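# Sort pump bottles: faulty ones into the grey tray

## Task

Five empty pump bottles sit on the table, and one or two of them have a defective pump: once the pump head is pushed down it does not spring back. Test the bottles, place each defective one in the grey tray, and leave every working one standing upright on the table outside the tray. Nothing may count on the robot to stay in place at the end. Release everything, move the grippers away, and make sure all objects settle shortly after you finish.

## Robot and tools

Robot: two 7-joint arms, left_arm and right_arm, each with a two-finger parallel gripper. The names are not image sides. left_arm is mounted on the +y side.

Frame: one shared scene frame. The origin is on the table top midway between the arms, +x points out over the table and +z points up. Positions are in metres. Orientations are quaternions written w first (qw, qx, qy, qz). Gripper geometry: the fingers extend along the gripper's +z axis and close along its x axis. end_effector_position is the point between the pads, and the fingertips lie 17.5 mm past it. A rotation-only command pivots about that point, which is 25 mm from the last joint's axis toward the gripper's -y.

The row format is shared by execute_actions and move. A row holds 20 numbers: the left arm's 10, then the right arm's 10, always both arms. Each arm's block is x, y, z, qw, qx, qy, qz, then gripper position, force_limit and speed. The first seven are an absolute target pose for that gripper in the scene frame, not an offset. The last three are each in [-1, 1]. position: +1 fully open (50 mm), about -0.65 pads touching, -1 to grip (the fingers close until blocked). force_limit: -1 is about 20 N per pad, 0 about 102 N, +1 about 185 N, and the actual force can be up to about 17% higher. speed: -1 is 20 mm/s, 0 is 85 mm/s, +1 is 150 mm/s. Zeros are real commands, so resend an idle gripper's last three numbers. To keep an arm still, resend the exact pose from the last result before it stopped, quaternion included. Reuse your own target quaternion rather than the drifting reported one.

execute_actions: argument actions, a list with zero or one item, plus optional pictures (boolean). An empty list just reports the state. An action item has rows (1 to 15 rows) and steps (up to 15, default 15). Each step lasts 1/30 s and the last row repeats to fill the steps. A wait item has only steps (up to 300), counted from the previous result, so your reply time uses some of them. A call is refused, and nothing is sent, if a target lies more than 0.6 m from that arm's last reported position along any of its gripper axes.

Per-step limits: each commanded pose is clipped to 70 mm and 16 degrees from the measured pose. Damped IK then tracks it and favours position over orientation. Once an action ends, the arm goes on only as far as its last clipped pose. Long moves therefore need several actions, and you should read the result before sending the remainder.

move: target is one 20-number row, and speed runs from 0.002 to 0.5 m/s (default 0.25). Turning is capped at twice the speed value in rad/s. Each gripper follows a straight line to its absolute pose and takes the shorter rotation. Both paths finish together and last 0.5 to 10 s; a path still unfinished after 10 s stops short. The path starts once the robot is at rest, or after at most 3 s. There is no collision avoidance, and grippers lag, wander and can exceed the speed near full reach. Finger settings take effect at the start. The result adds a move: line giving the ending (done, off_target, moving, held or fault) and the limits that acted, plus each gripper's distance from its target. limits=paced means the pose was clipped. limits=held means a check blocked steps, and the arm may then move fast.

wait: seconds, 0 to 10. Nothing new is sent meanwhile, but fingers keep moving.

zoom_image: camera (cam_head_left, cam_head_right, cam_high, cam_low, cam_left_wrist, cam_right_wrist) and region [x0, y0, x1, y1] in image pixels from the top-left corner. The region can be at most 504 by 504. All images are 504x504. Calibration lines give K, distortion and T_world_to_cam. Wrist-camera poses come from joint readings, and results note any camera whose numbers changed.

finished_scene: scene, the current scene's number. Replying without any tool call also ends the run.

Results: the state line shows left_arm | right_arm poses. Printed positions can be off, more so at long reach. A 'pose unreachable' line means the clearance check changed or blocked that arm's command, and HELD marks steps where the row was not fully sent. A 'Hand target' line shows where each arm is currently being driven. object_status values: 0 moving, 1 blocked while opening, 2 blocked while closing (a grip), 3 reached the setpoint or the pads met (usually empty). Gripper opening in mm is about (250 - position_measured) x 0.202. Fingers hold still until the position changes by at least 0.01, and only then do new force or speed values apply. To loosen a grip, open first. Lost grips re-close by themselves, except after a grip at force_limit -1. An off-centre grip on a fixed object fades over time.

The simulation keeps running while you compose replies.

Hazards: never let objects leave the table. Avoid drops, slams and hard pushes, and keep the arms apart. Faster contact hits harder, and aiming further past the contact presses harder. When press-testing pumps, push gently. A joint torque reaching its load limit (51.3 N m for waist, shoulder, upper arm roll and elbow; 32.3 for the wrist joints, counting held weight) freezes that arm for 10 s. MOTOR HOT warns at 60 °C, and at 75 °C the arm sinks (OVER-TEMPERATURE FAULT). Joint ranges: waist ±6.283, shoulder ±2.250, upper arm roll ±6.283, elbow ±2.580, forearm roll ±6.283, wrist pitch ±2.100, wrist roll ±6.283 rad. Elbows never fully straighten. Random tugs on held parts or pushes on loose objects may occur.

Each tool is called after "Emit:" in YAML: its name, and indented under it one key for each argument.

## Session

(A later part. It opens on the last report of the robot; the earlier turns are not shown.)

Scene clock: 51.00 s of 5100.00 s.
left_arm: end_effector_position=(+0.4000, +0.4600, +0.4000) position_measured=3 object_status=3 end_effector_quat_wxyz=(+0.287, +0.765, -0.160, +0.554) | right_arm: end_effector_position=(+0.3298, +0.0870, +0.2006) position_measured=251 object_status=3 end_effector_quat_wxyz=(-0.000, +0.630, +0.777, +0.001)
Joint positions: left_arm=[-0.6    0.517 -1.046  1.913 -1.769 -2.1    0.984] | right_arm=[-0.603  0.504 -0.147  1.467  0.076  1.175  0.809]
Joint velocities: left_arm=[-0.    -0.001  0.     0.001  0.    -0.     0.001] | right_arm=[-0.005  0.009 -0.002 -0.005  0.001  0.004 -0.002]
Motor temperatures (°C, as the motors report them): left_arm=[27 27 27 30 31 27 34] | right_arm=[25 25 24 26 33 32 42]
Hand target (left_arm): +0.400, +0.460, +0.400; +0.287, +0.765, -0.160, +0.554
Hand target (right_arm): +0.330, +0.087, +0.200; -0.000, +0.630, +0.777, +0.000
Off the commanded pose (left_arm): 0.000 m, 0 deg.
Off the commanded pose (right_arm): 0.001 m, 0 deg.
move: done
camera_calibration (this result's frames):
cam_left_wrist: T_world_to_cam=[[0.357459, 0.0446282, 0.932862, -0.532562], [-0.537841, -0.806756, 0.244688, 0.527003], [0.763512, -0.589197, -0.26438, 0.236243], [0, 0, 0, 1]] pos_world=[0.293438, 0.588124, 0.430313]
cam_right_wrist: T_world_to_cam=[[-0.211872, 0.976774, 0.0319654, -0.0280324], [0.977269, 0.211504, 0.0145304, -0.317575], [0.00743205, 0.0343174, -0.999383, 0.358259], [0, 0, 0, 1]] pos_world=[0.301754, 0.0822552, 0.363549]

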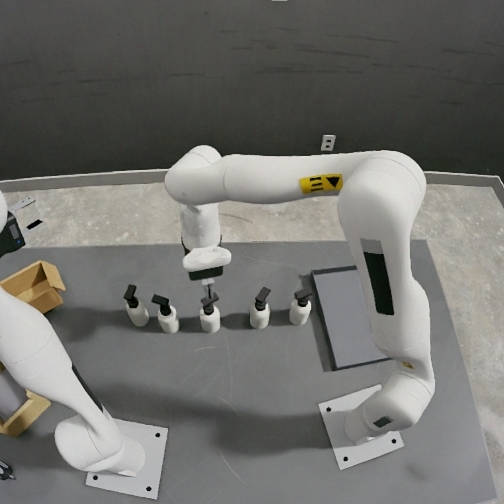

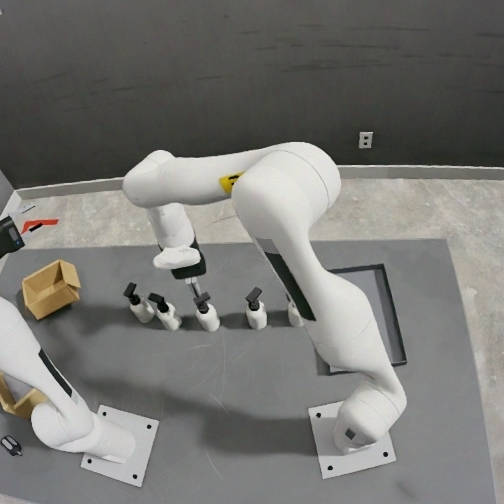

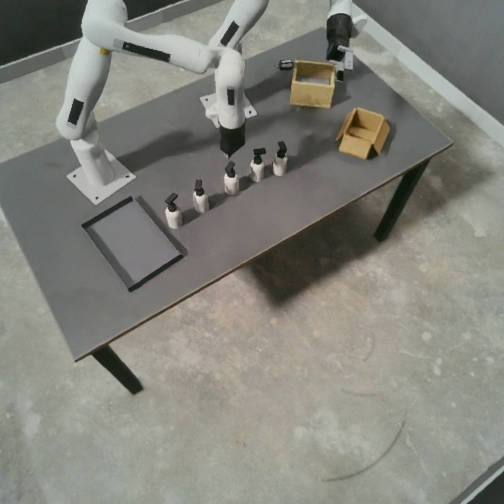

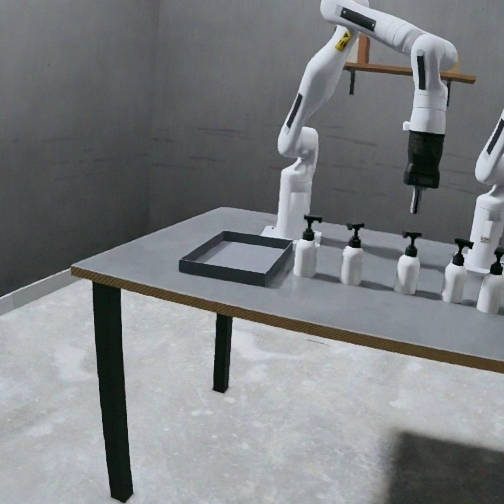

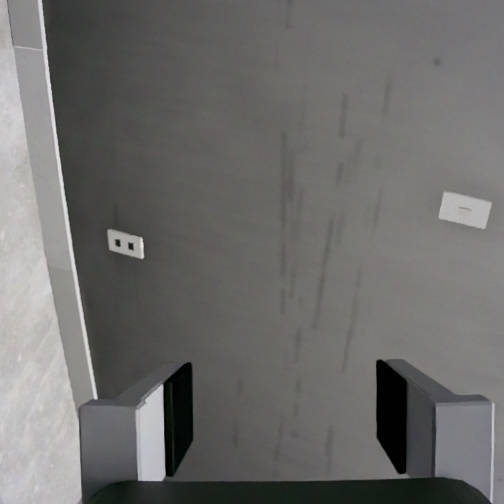

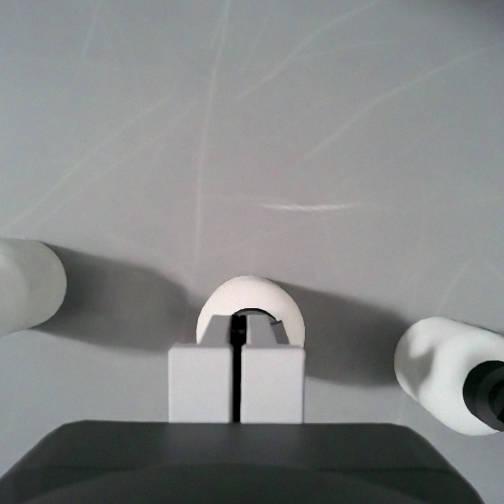

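Emit:
move:
  target: [0.40,0.46,0.40,0.287,0.765,-0.16,0.554,1,0,0,0.330,0.092,0.17,0,0.63,0.777,0,-0.66,0,1]

Emit:
move:
  target: [0.40,0.46,0.40,0.287,0.765,-0.16,0.554,1,0,0,0.330,0.092,0.139,0,0.63,0.777,0,-0.66,0,1]
  speed: 0.06

Emit:
move:
  target: [0.40,0.46,0.40,0.287,0.765,-0.16,0.554,1,0,0,0.330,0.092,0.20,0,0.63,0.777,0,-0.66,0,1]
  speed: 0.15

Emit:
move:
  target: [0.40,0.46,0.40,0.287,0.765,-0.16,0.554,1,0,0,0.328,0.195,0.20,0,0.63,0.777,0,-0.66,0,1]

Scene clock: 74.30 s of 5100.00 s.
left_arm: end_effector_position=(+0.4000, +0.4600, +0.4000) position_measured=3 object_status=3 end_effector_quat_wxyz=(+0.287, +0.765, -0.160, +0.554) | right_arm: end_effector_position=(+0.3301, +0.0921, +0.1701) position_measured=251 object_status=3 end_effector_quat_wxyz=(-0.000, +0.630, +0.777, +0.000)
Joint positions: left_arm=[-0.6    0.517 -1.046  1.913 -1.769 -2.1    0.984] | right_arm=[-0.611  0.545 -0.145  1.503  0.084  1.1    0.797]
Joint velocities: left_arm=[-0.003 -0.002  0.     0.     0.     0.    -0.   ] | right_arm=[-0.001  0.002 -0.001  0.001  0.    -0.003 -0.001]
Motor temperatures (°C, as the motors report them): left_arm=[27 27 27 30 31 27 34] | right_arm=[25 26 24 26 33 32 42]
Hand target (left_arm): +0.400, +0.460, +0.400; +0.287, +0.765, -0.160, +0.554
Hand target (right_arm): +0.330, +0.092, +0.170; -0.000, +0.630, +0.777, +0.000
Off the commanded pose (left_arm): 0.000 m, 0 deg.
Off the commanded pose (right_arm): 0.000 m, 0 deg.
After step 90, 19.53 s passed at rest.
move: done
camera_calibration (this result's frames):
cam_left_wrist: T_world_to_cam=[[0.35746, 0.0446282, 0.932862, -0.532562], [-0.537841, -0.806756, 0.244688, 0.527003], [0.763512, -0.589197, -0.26438, 0.236243], [0, 0, 0, 1]] pos_world=[0.293438, 0.588124, 0.430313]
cam_right_wrist: T_world_to_cam=[[-0.212719, 0.976629, 0.0307667, -0.0314283], [0.977088, 0.21238, 0.0139394, -0.318438], [0.00707938, 0.0330269, -0.999429, 0.327897], [0, 0, 0, 1]] pos_world=[0.302136, 0.0874944, 0.333115]

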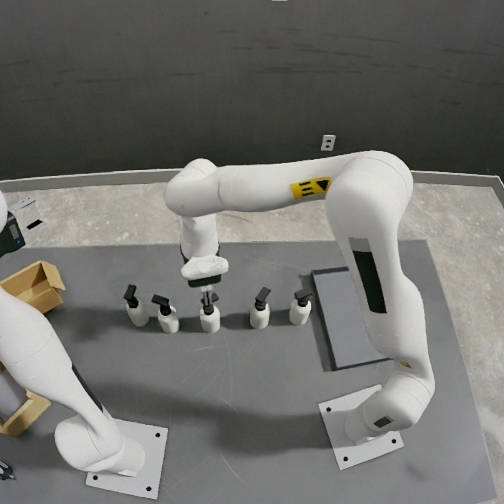

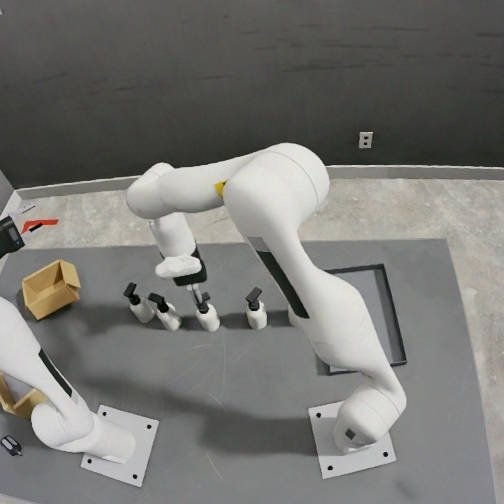

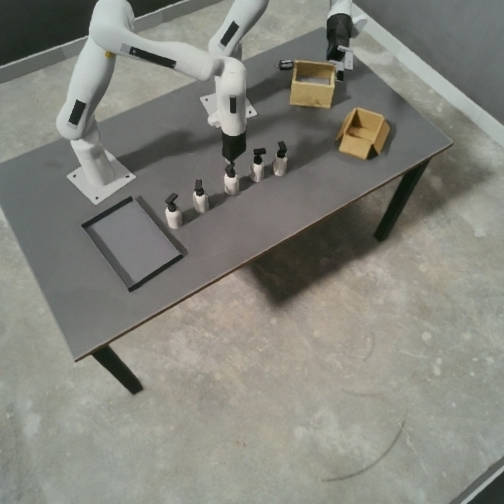

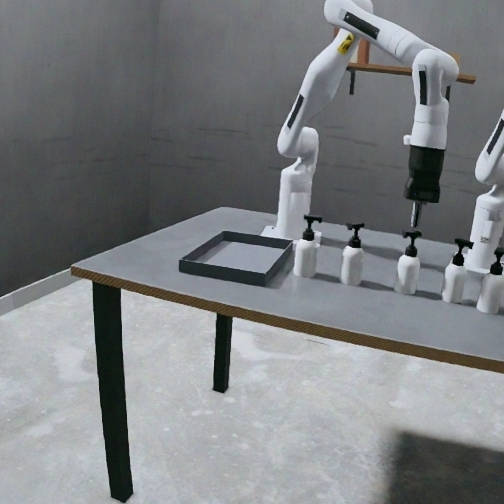

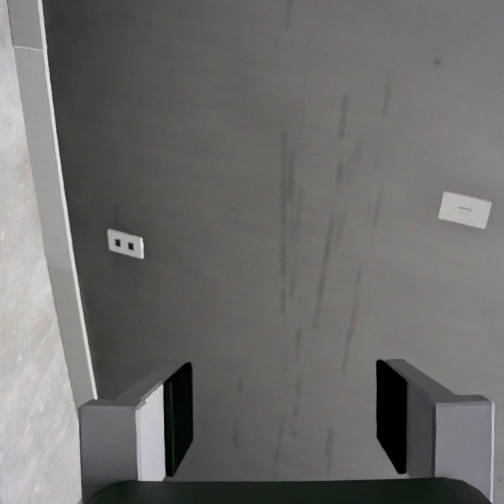

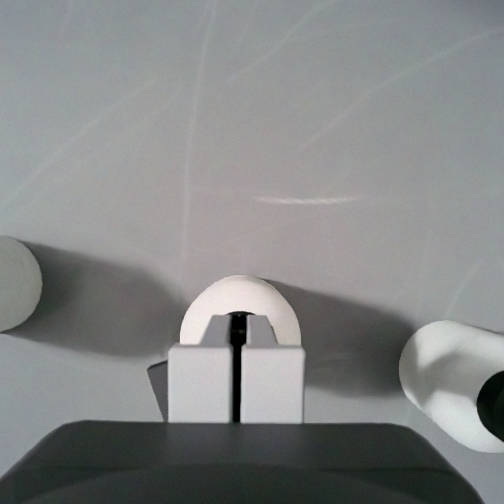

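Scene clock: 75.13 s of 5100.00 s.
left_arm: end_effector_position=(+0.4000, +0.4600, +0.4000) position_measured=3 object_status=3 end_effector_quat_wxyz=(+0.287, +0.765, -0.160, +0.554) | right_arm: end_effector_position=(+0.3314, +0.0941, +0.1442) position_measured=251 object_status=3 end_effector_quat_wxyz=(-0.000, +0.630, +0.777, +0.005)
Joint positions: left_arm=[-0.6    0.517 -1.046  1.913 -1.769 -2.1    0.984] | right_arm=[-0.612  0.573 -0.144  1.547  0.092  1.019  0.79 ]
Joint velocities: left_arm=[ 0.     0.    -0.    -0.001  0.001  0.    -0.001] | right_arm=[-0.    -0.003  0.001  0.002  0.001 -0.003 -0.   ]
Motor temperatures (°C, as the motors report them): left_arm=[27 27 27 30 31 27 34] | right_arm=[25 26 24 26 33 32 42]
Hand target (left_arm): +0.400, +0.460, +0.400; +0.287, +0.765, -0.160, +0.554
Hand target (right_arm): +0.330, +0.092, +0.139; -0.000, +0.630, +0.777, -0.000
Off the commanded pose (left_arm): 0.000 m, 0 deg.
Off the commanded pose (right_arm): 0.006 m, 1 deg.
move: off_target (right_arm)
camera_calibration (this result's frames):
cam_left_wrist: T_world_to_cam=[[0.35746, 0.0446281, 0.932862, -0.532561], [-0.537841, -0.806756, 0.244688, 0.527003], [0.763512, -0.589197, -0.26438, 0.236243], [0, 0, 0, 1]] pos_world=[0.293438, 0.588124, 0.430313]
cam_right_wrist: T_world_to_cam=[[-0.212843, 0.97638, 0.0371571, -0.0331785], [0.976994, 0.212146, 0.0218334, -0.320921], [0.013435, 0.0409493, -0.999071, 0.299065], [0, 0, 0, 1]] pos_world=[0.302458, 0.0882304, 0.307027]

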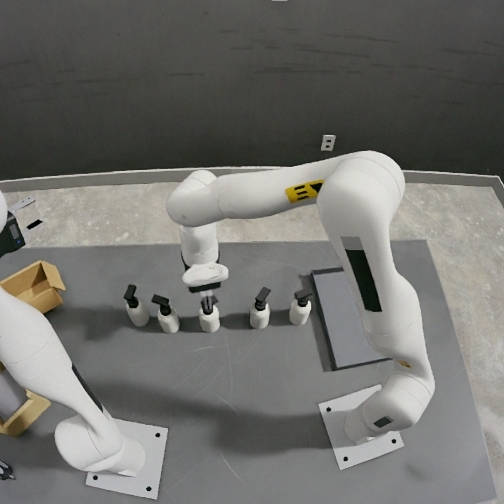

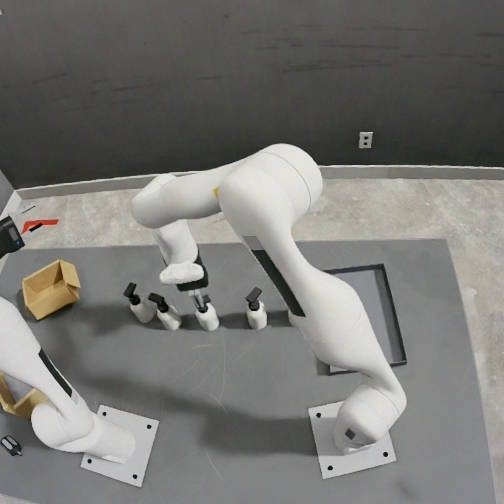

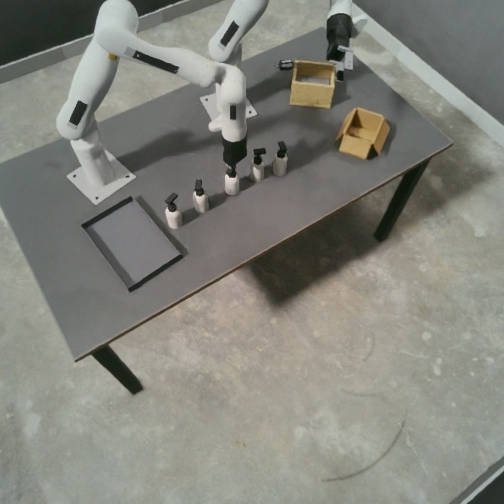

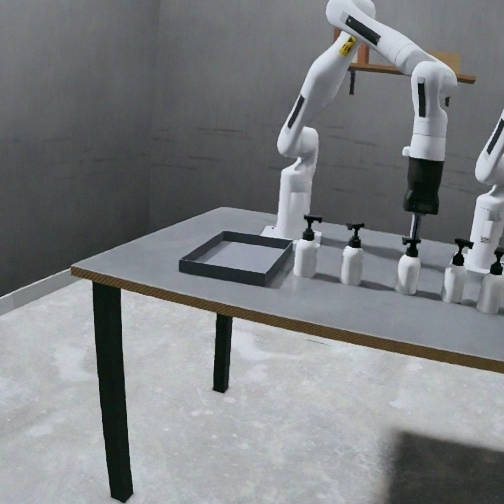

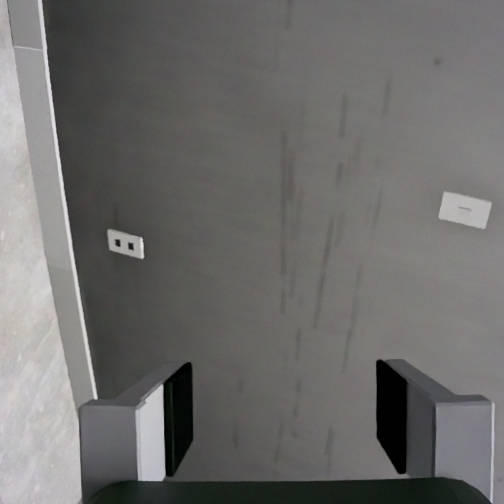

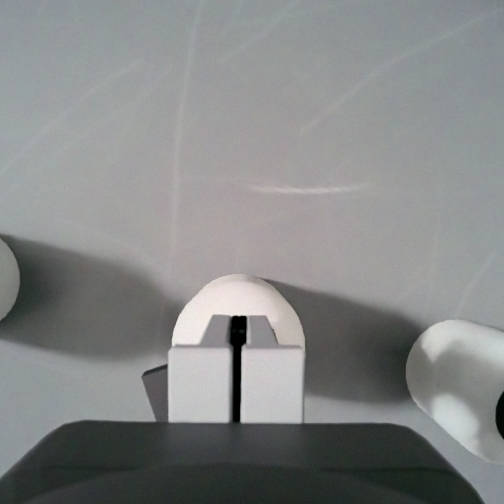

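Scene clock: 75.97 s of 5100.00 s.
left_arm: end_effector_position=(+0.4000, +0.4600, +0.4000) position_measured=3 object_status=3 end_effector_quat_wxyz=(+0.287, +0.765, -0.160, +0.554) | right_arm: end_effector_position=(+0.3299, +0.0918, +0.2000) position_measured=251 object_status=3 end_effector_quat_wxyz=(+0.000, +0.630, +0.777, -0.000)
Joint positions: left_arm=[-0.6    0.517 -1.046  1.913 -1.769 -2.1    0.984] | right_arm=[-0.611  0.514 -0.146  1.452  0.078  1.181  0.802]
Joint velocities: left_arm=[ 0.001  0.    -0.001  0.002 -0.    -0.001 -0.   ] | right_arm=[ 0.    -0.002  0.    -0.002  0.001  0.003  0.   ]
Motor temperatures (°C, as the motors report them): left_arm=[27 27 27 30 31 27 34] | right_arm=[25 26 24 26 33 32 42]
Hand target (left_arm): +0.400, +0.460, +0.400; +0.287, +0.765, -0.160, +0.554
Hand target (right_arm): +0.330, +0.092, +0.200; +0.000, +0.630, +0.777, -0.000
Off the commanded pose (left_arm): 0.000 m, 0 deg.
Off the commanded pose (right_arm): 0.000 m, 0 deg.
move: done
camera_calibration (this result's frames):
cam_left_wrist: T_world_to_cam=[[0.35746, 0.0446281, 0.932862, -0.532562], [-0.537841, -0.806756, 0.244688, 0.527003], [0.763512, -0.589197, -0.26438, 0.236243], [0, 0, 0, 1]] pos_world=[0.293438, 0.588124, 0.430313]
cam_right_wrist: T_world_to_cam=[[-0.212332, 0.97672, 0.0305571, -0.0322208], [0.977172, 0.211998, 0.0138255, -0.318546], [0.00702562, 0.0327952, -0.999437, 0.357792], [0, 0, 0, 1]] pos_world=[0.301919, 0.0872678, 0.362979]

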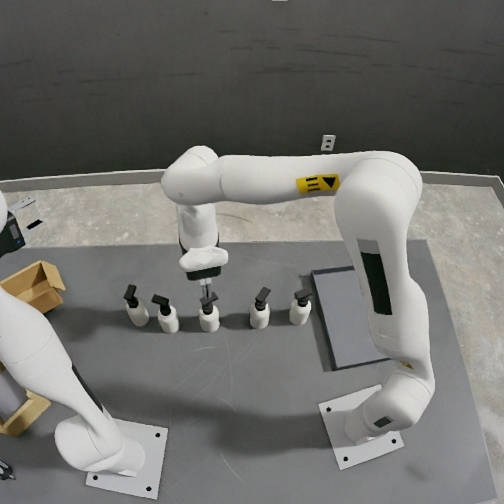

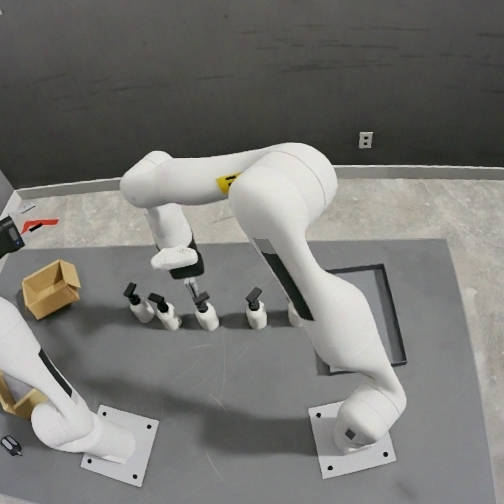

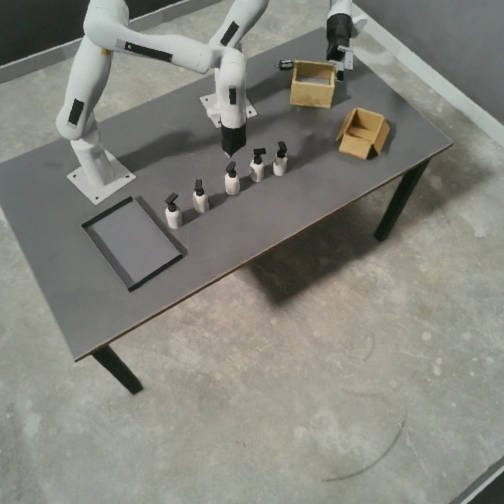

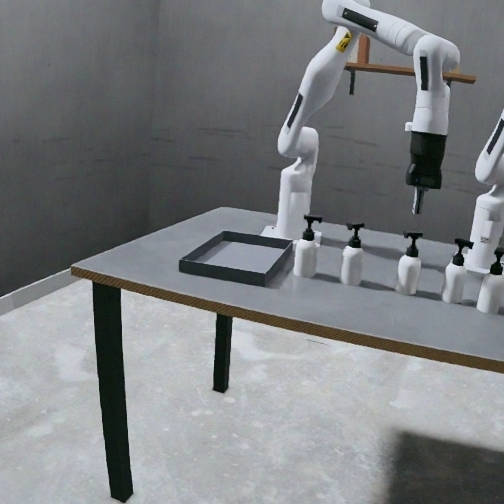

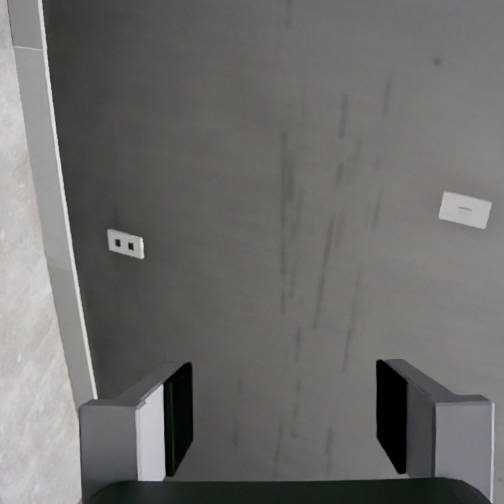

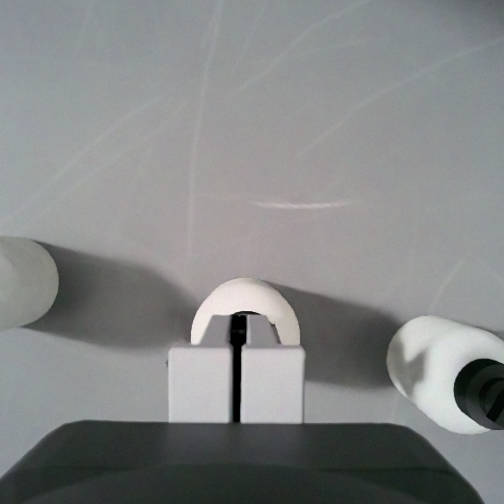

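Scene clock: 76.93 s of 5100.00 s.
left_arm: end_effector_position=(+0.4000, +0.4600, +0.4000) position_measured=3 object_status=3 end_effector_quat_wxyz=(+0.287, +0.765, -0.160, +0.554) | right_arm: end_effector_position=(+0.3278, +0.1949, +0.2007) position_measured=251 object_status=3 end_effector_quat_wxyz=(-0.000, +0.630, +0.777, +0.001)
Joint positions: left_arm=[-0.6    0.517 -1.046  1.913 -1.769 -2.1    0.984] | right_arm=[-0.744  0.703 -0.144  1.109  0.096  1.335  0.693]
Joint velocities: left_arm=[-0.001 -0.     0.001  0.     0.002 -0.001 -0.   ] | right_arm=[-0.004  0.012  0.    -0.006  0.001  0.004  0.   ]
Motor temperatures (°C, as the motors report them): left_arm=[27 27 27 30 31 27 34] | right_arm=[25 26 24 26 33 32 42]
Hand target (left_arm): +0.400, +0.460, +0.400; +0.287, +0.765, -0.160, +0.554
Hand target (right_arm): +0.328, +0.195, +0.200; -0.000, +0.630, +0.777, +0.000
Off the commanded pose (left_arm): 0.000 m, 0 deg.
Off the commanded pose (right_arm): 0.001 m, 0 deg.
move: done
camera_calibration (this result's frames):
cam_left_wrist: T_world_to_cam=[[0.35746, 0.0446282, 0.932862, -0.532562], [-0.537841, -0.806756, 0.244688, 0.527003], [0.763512, -0.589197, -0.26438, 0.236243], [0, 0, 0, 1]] pos_world=[0.293438, 0.588124, 0.430313]
cam_right_wrist: T_world_to_cam=[[-0.212087, 0.976736, 0.0317273, -0.133713], [0.977222, 0.211719, 0.0145885, -0.338513], [0.00753186, 0.0340987, -0.99939, 0.354733], [0, 0, 0, 1]] pos_world=[0.299772, 0.190176, 0.363698]

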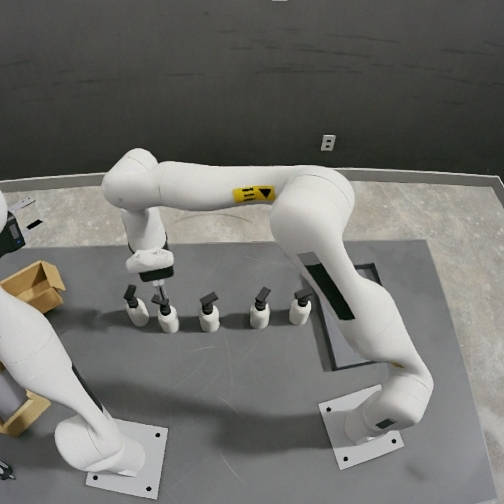

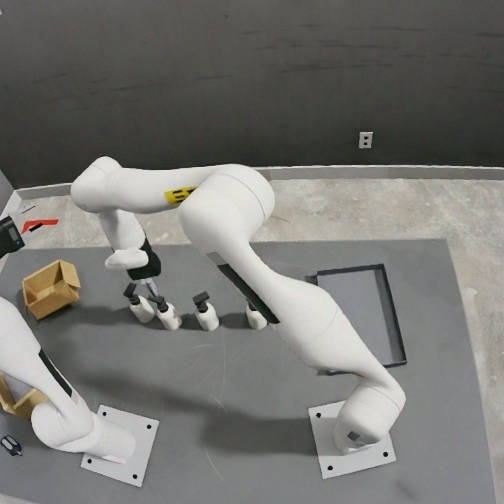

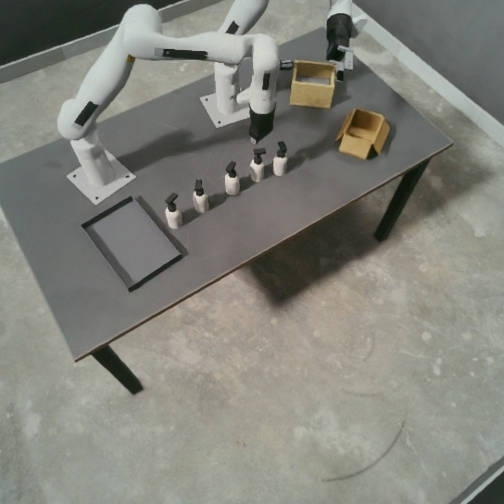

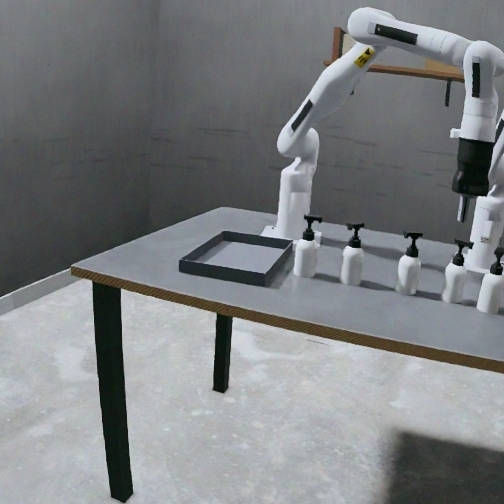

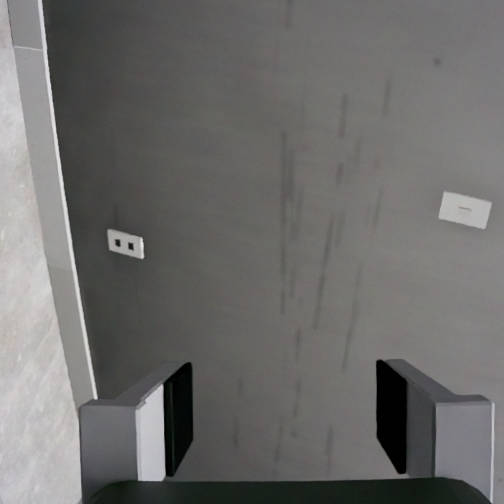

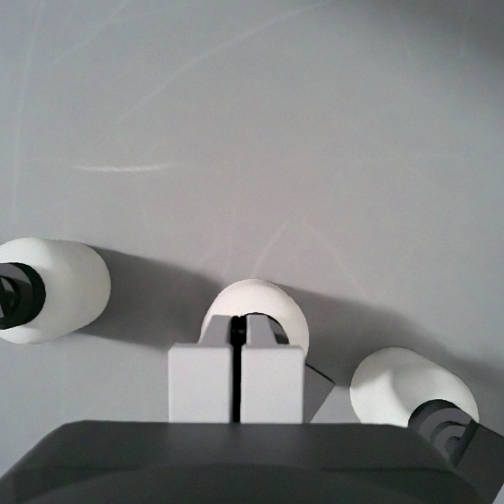

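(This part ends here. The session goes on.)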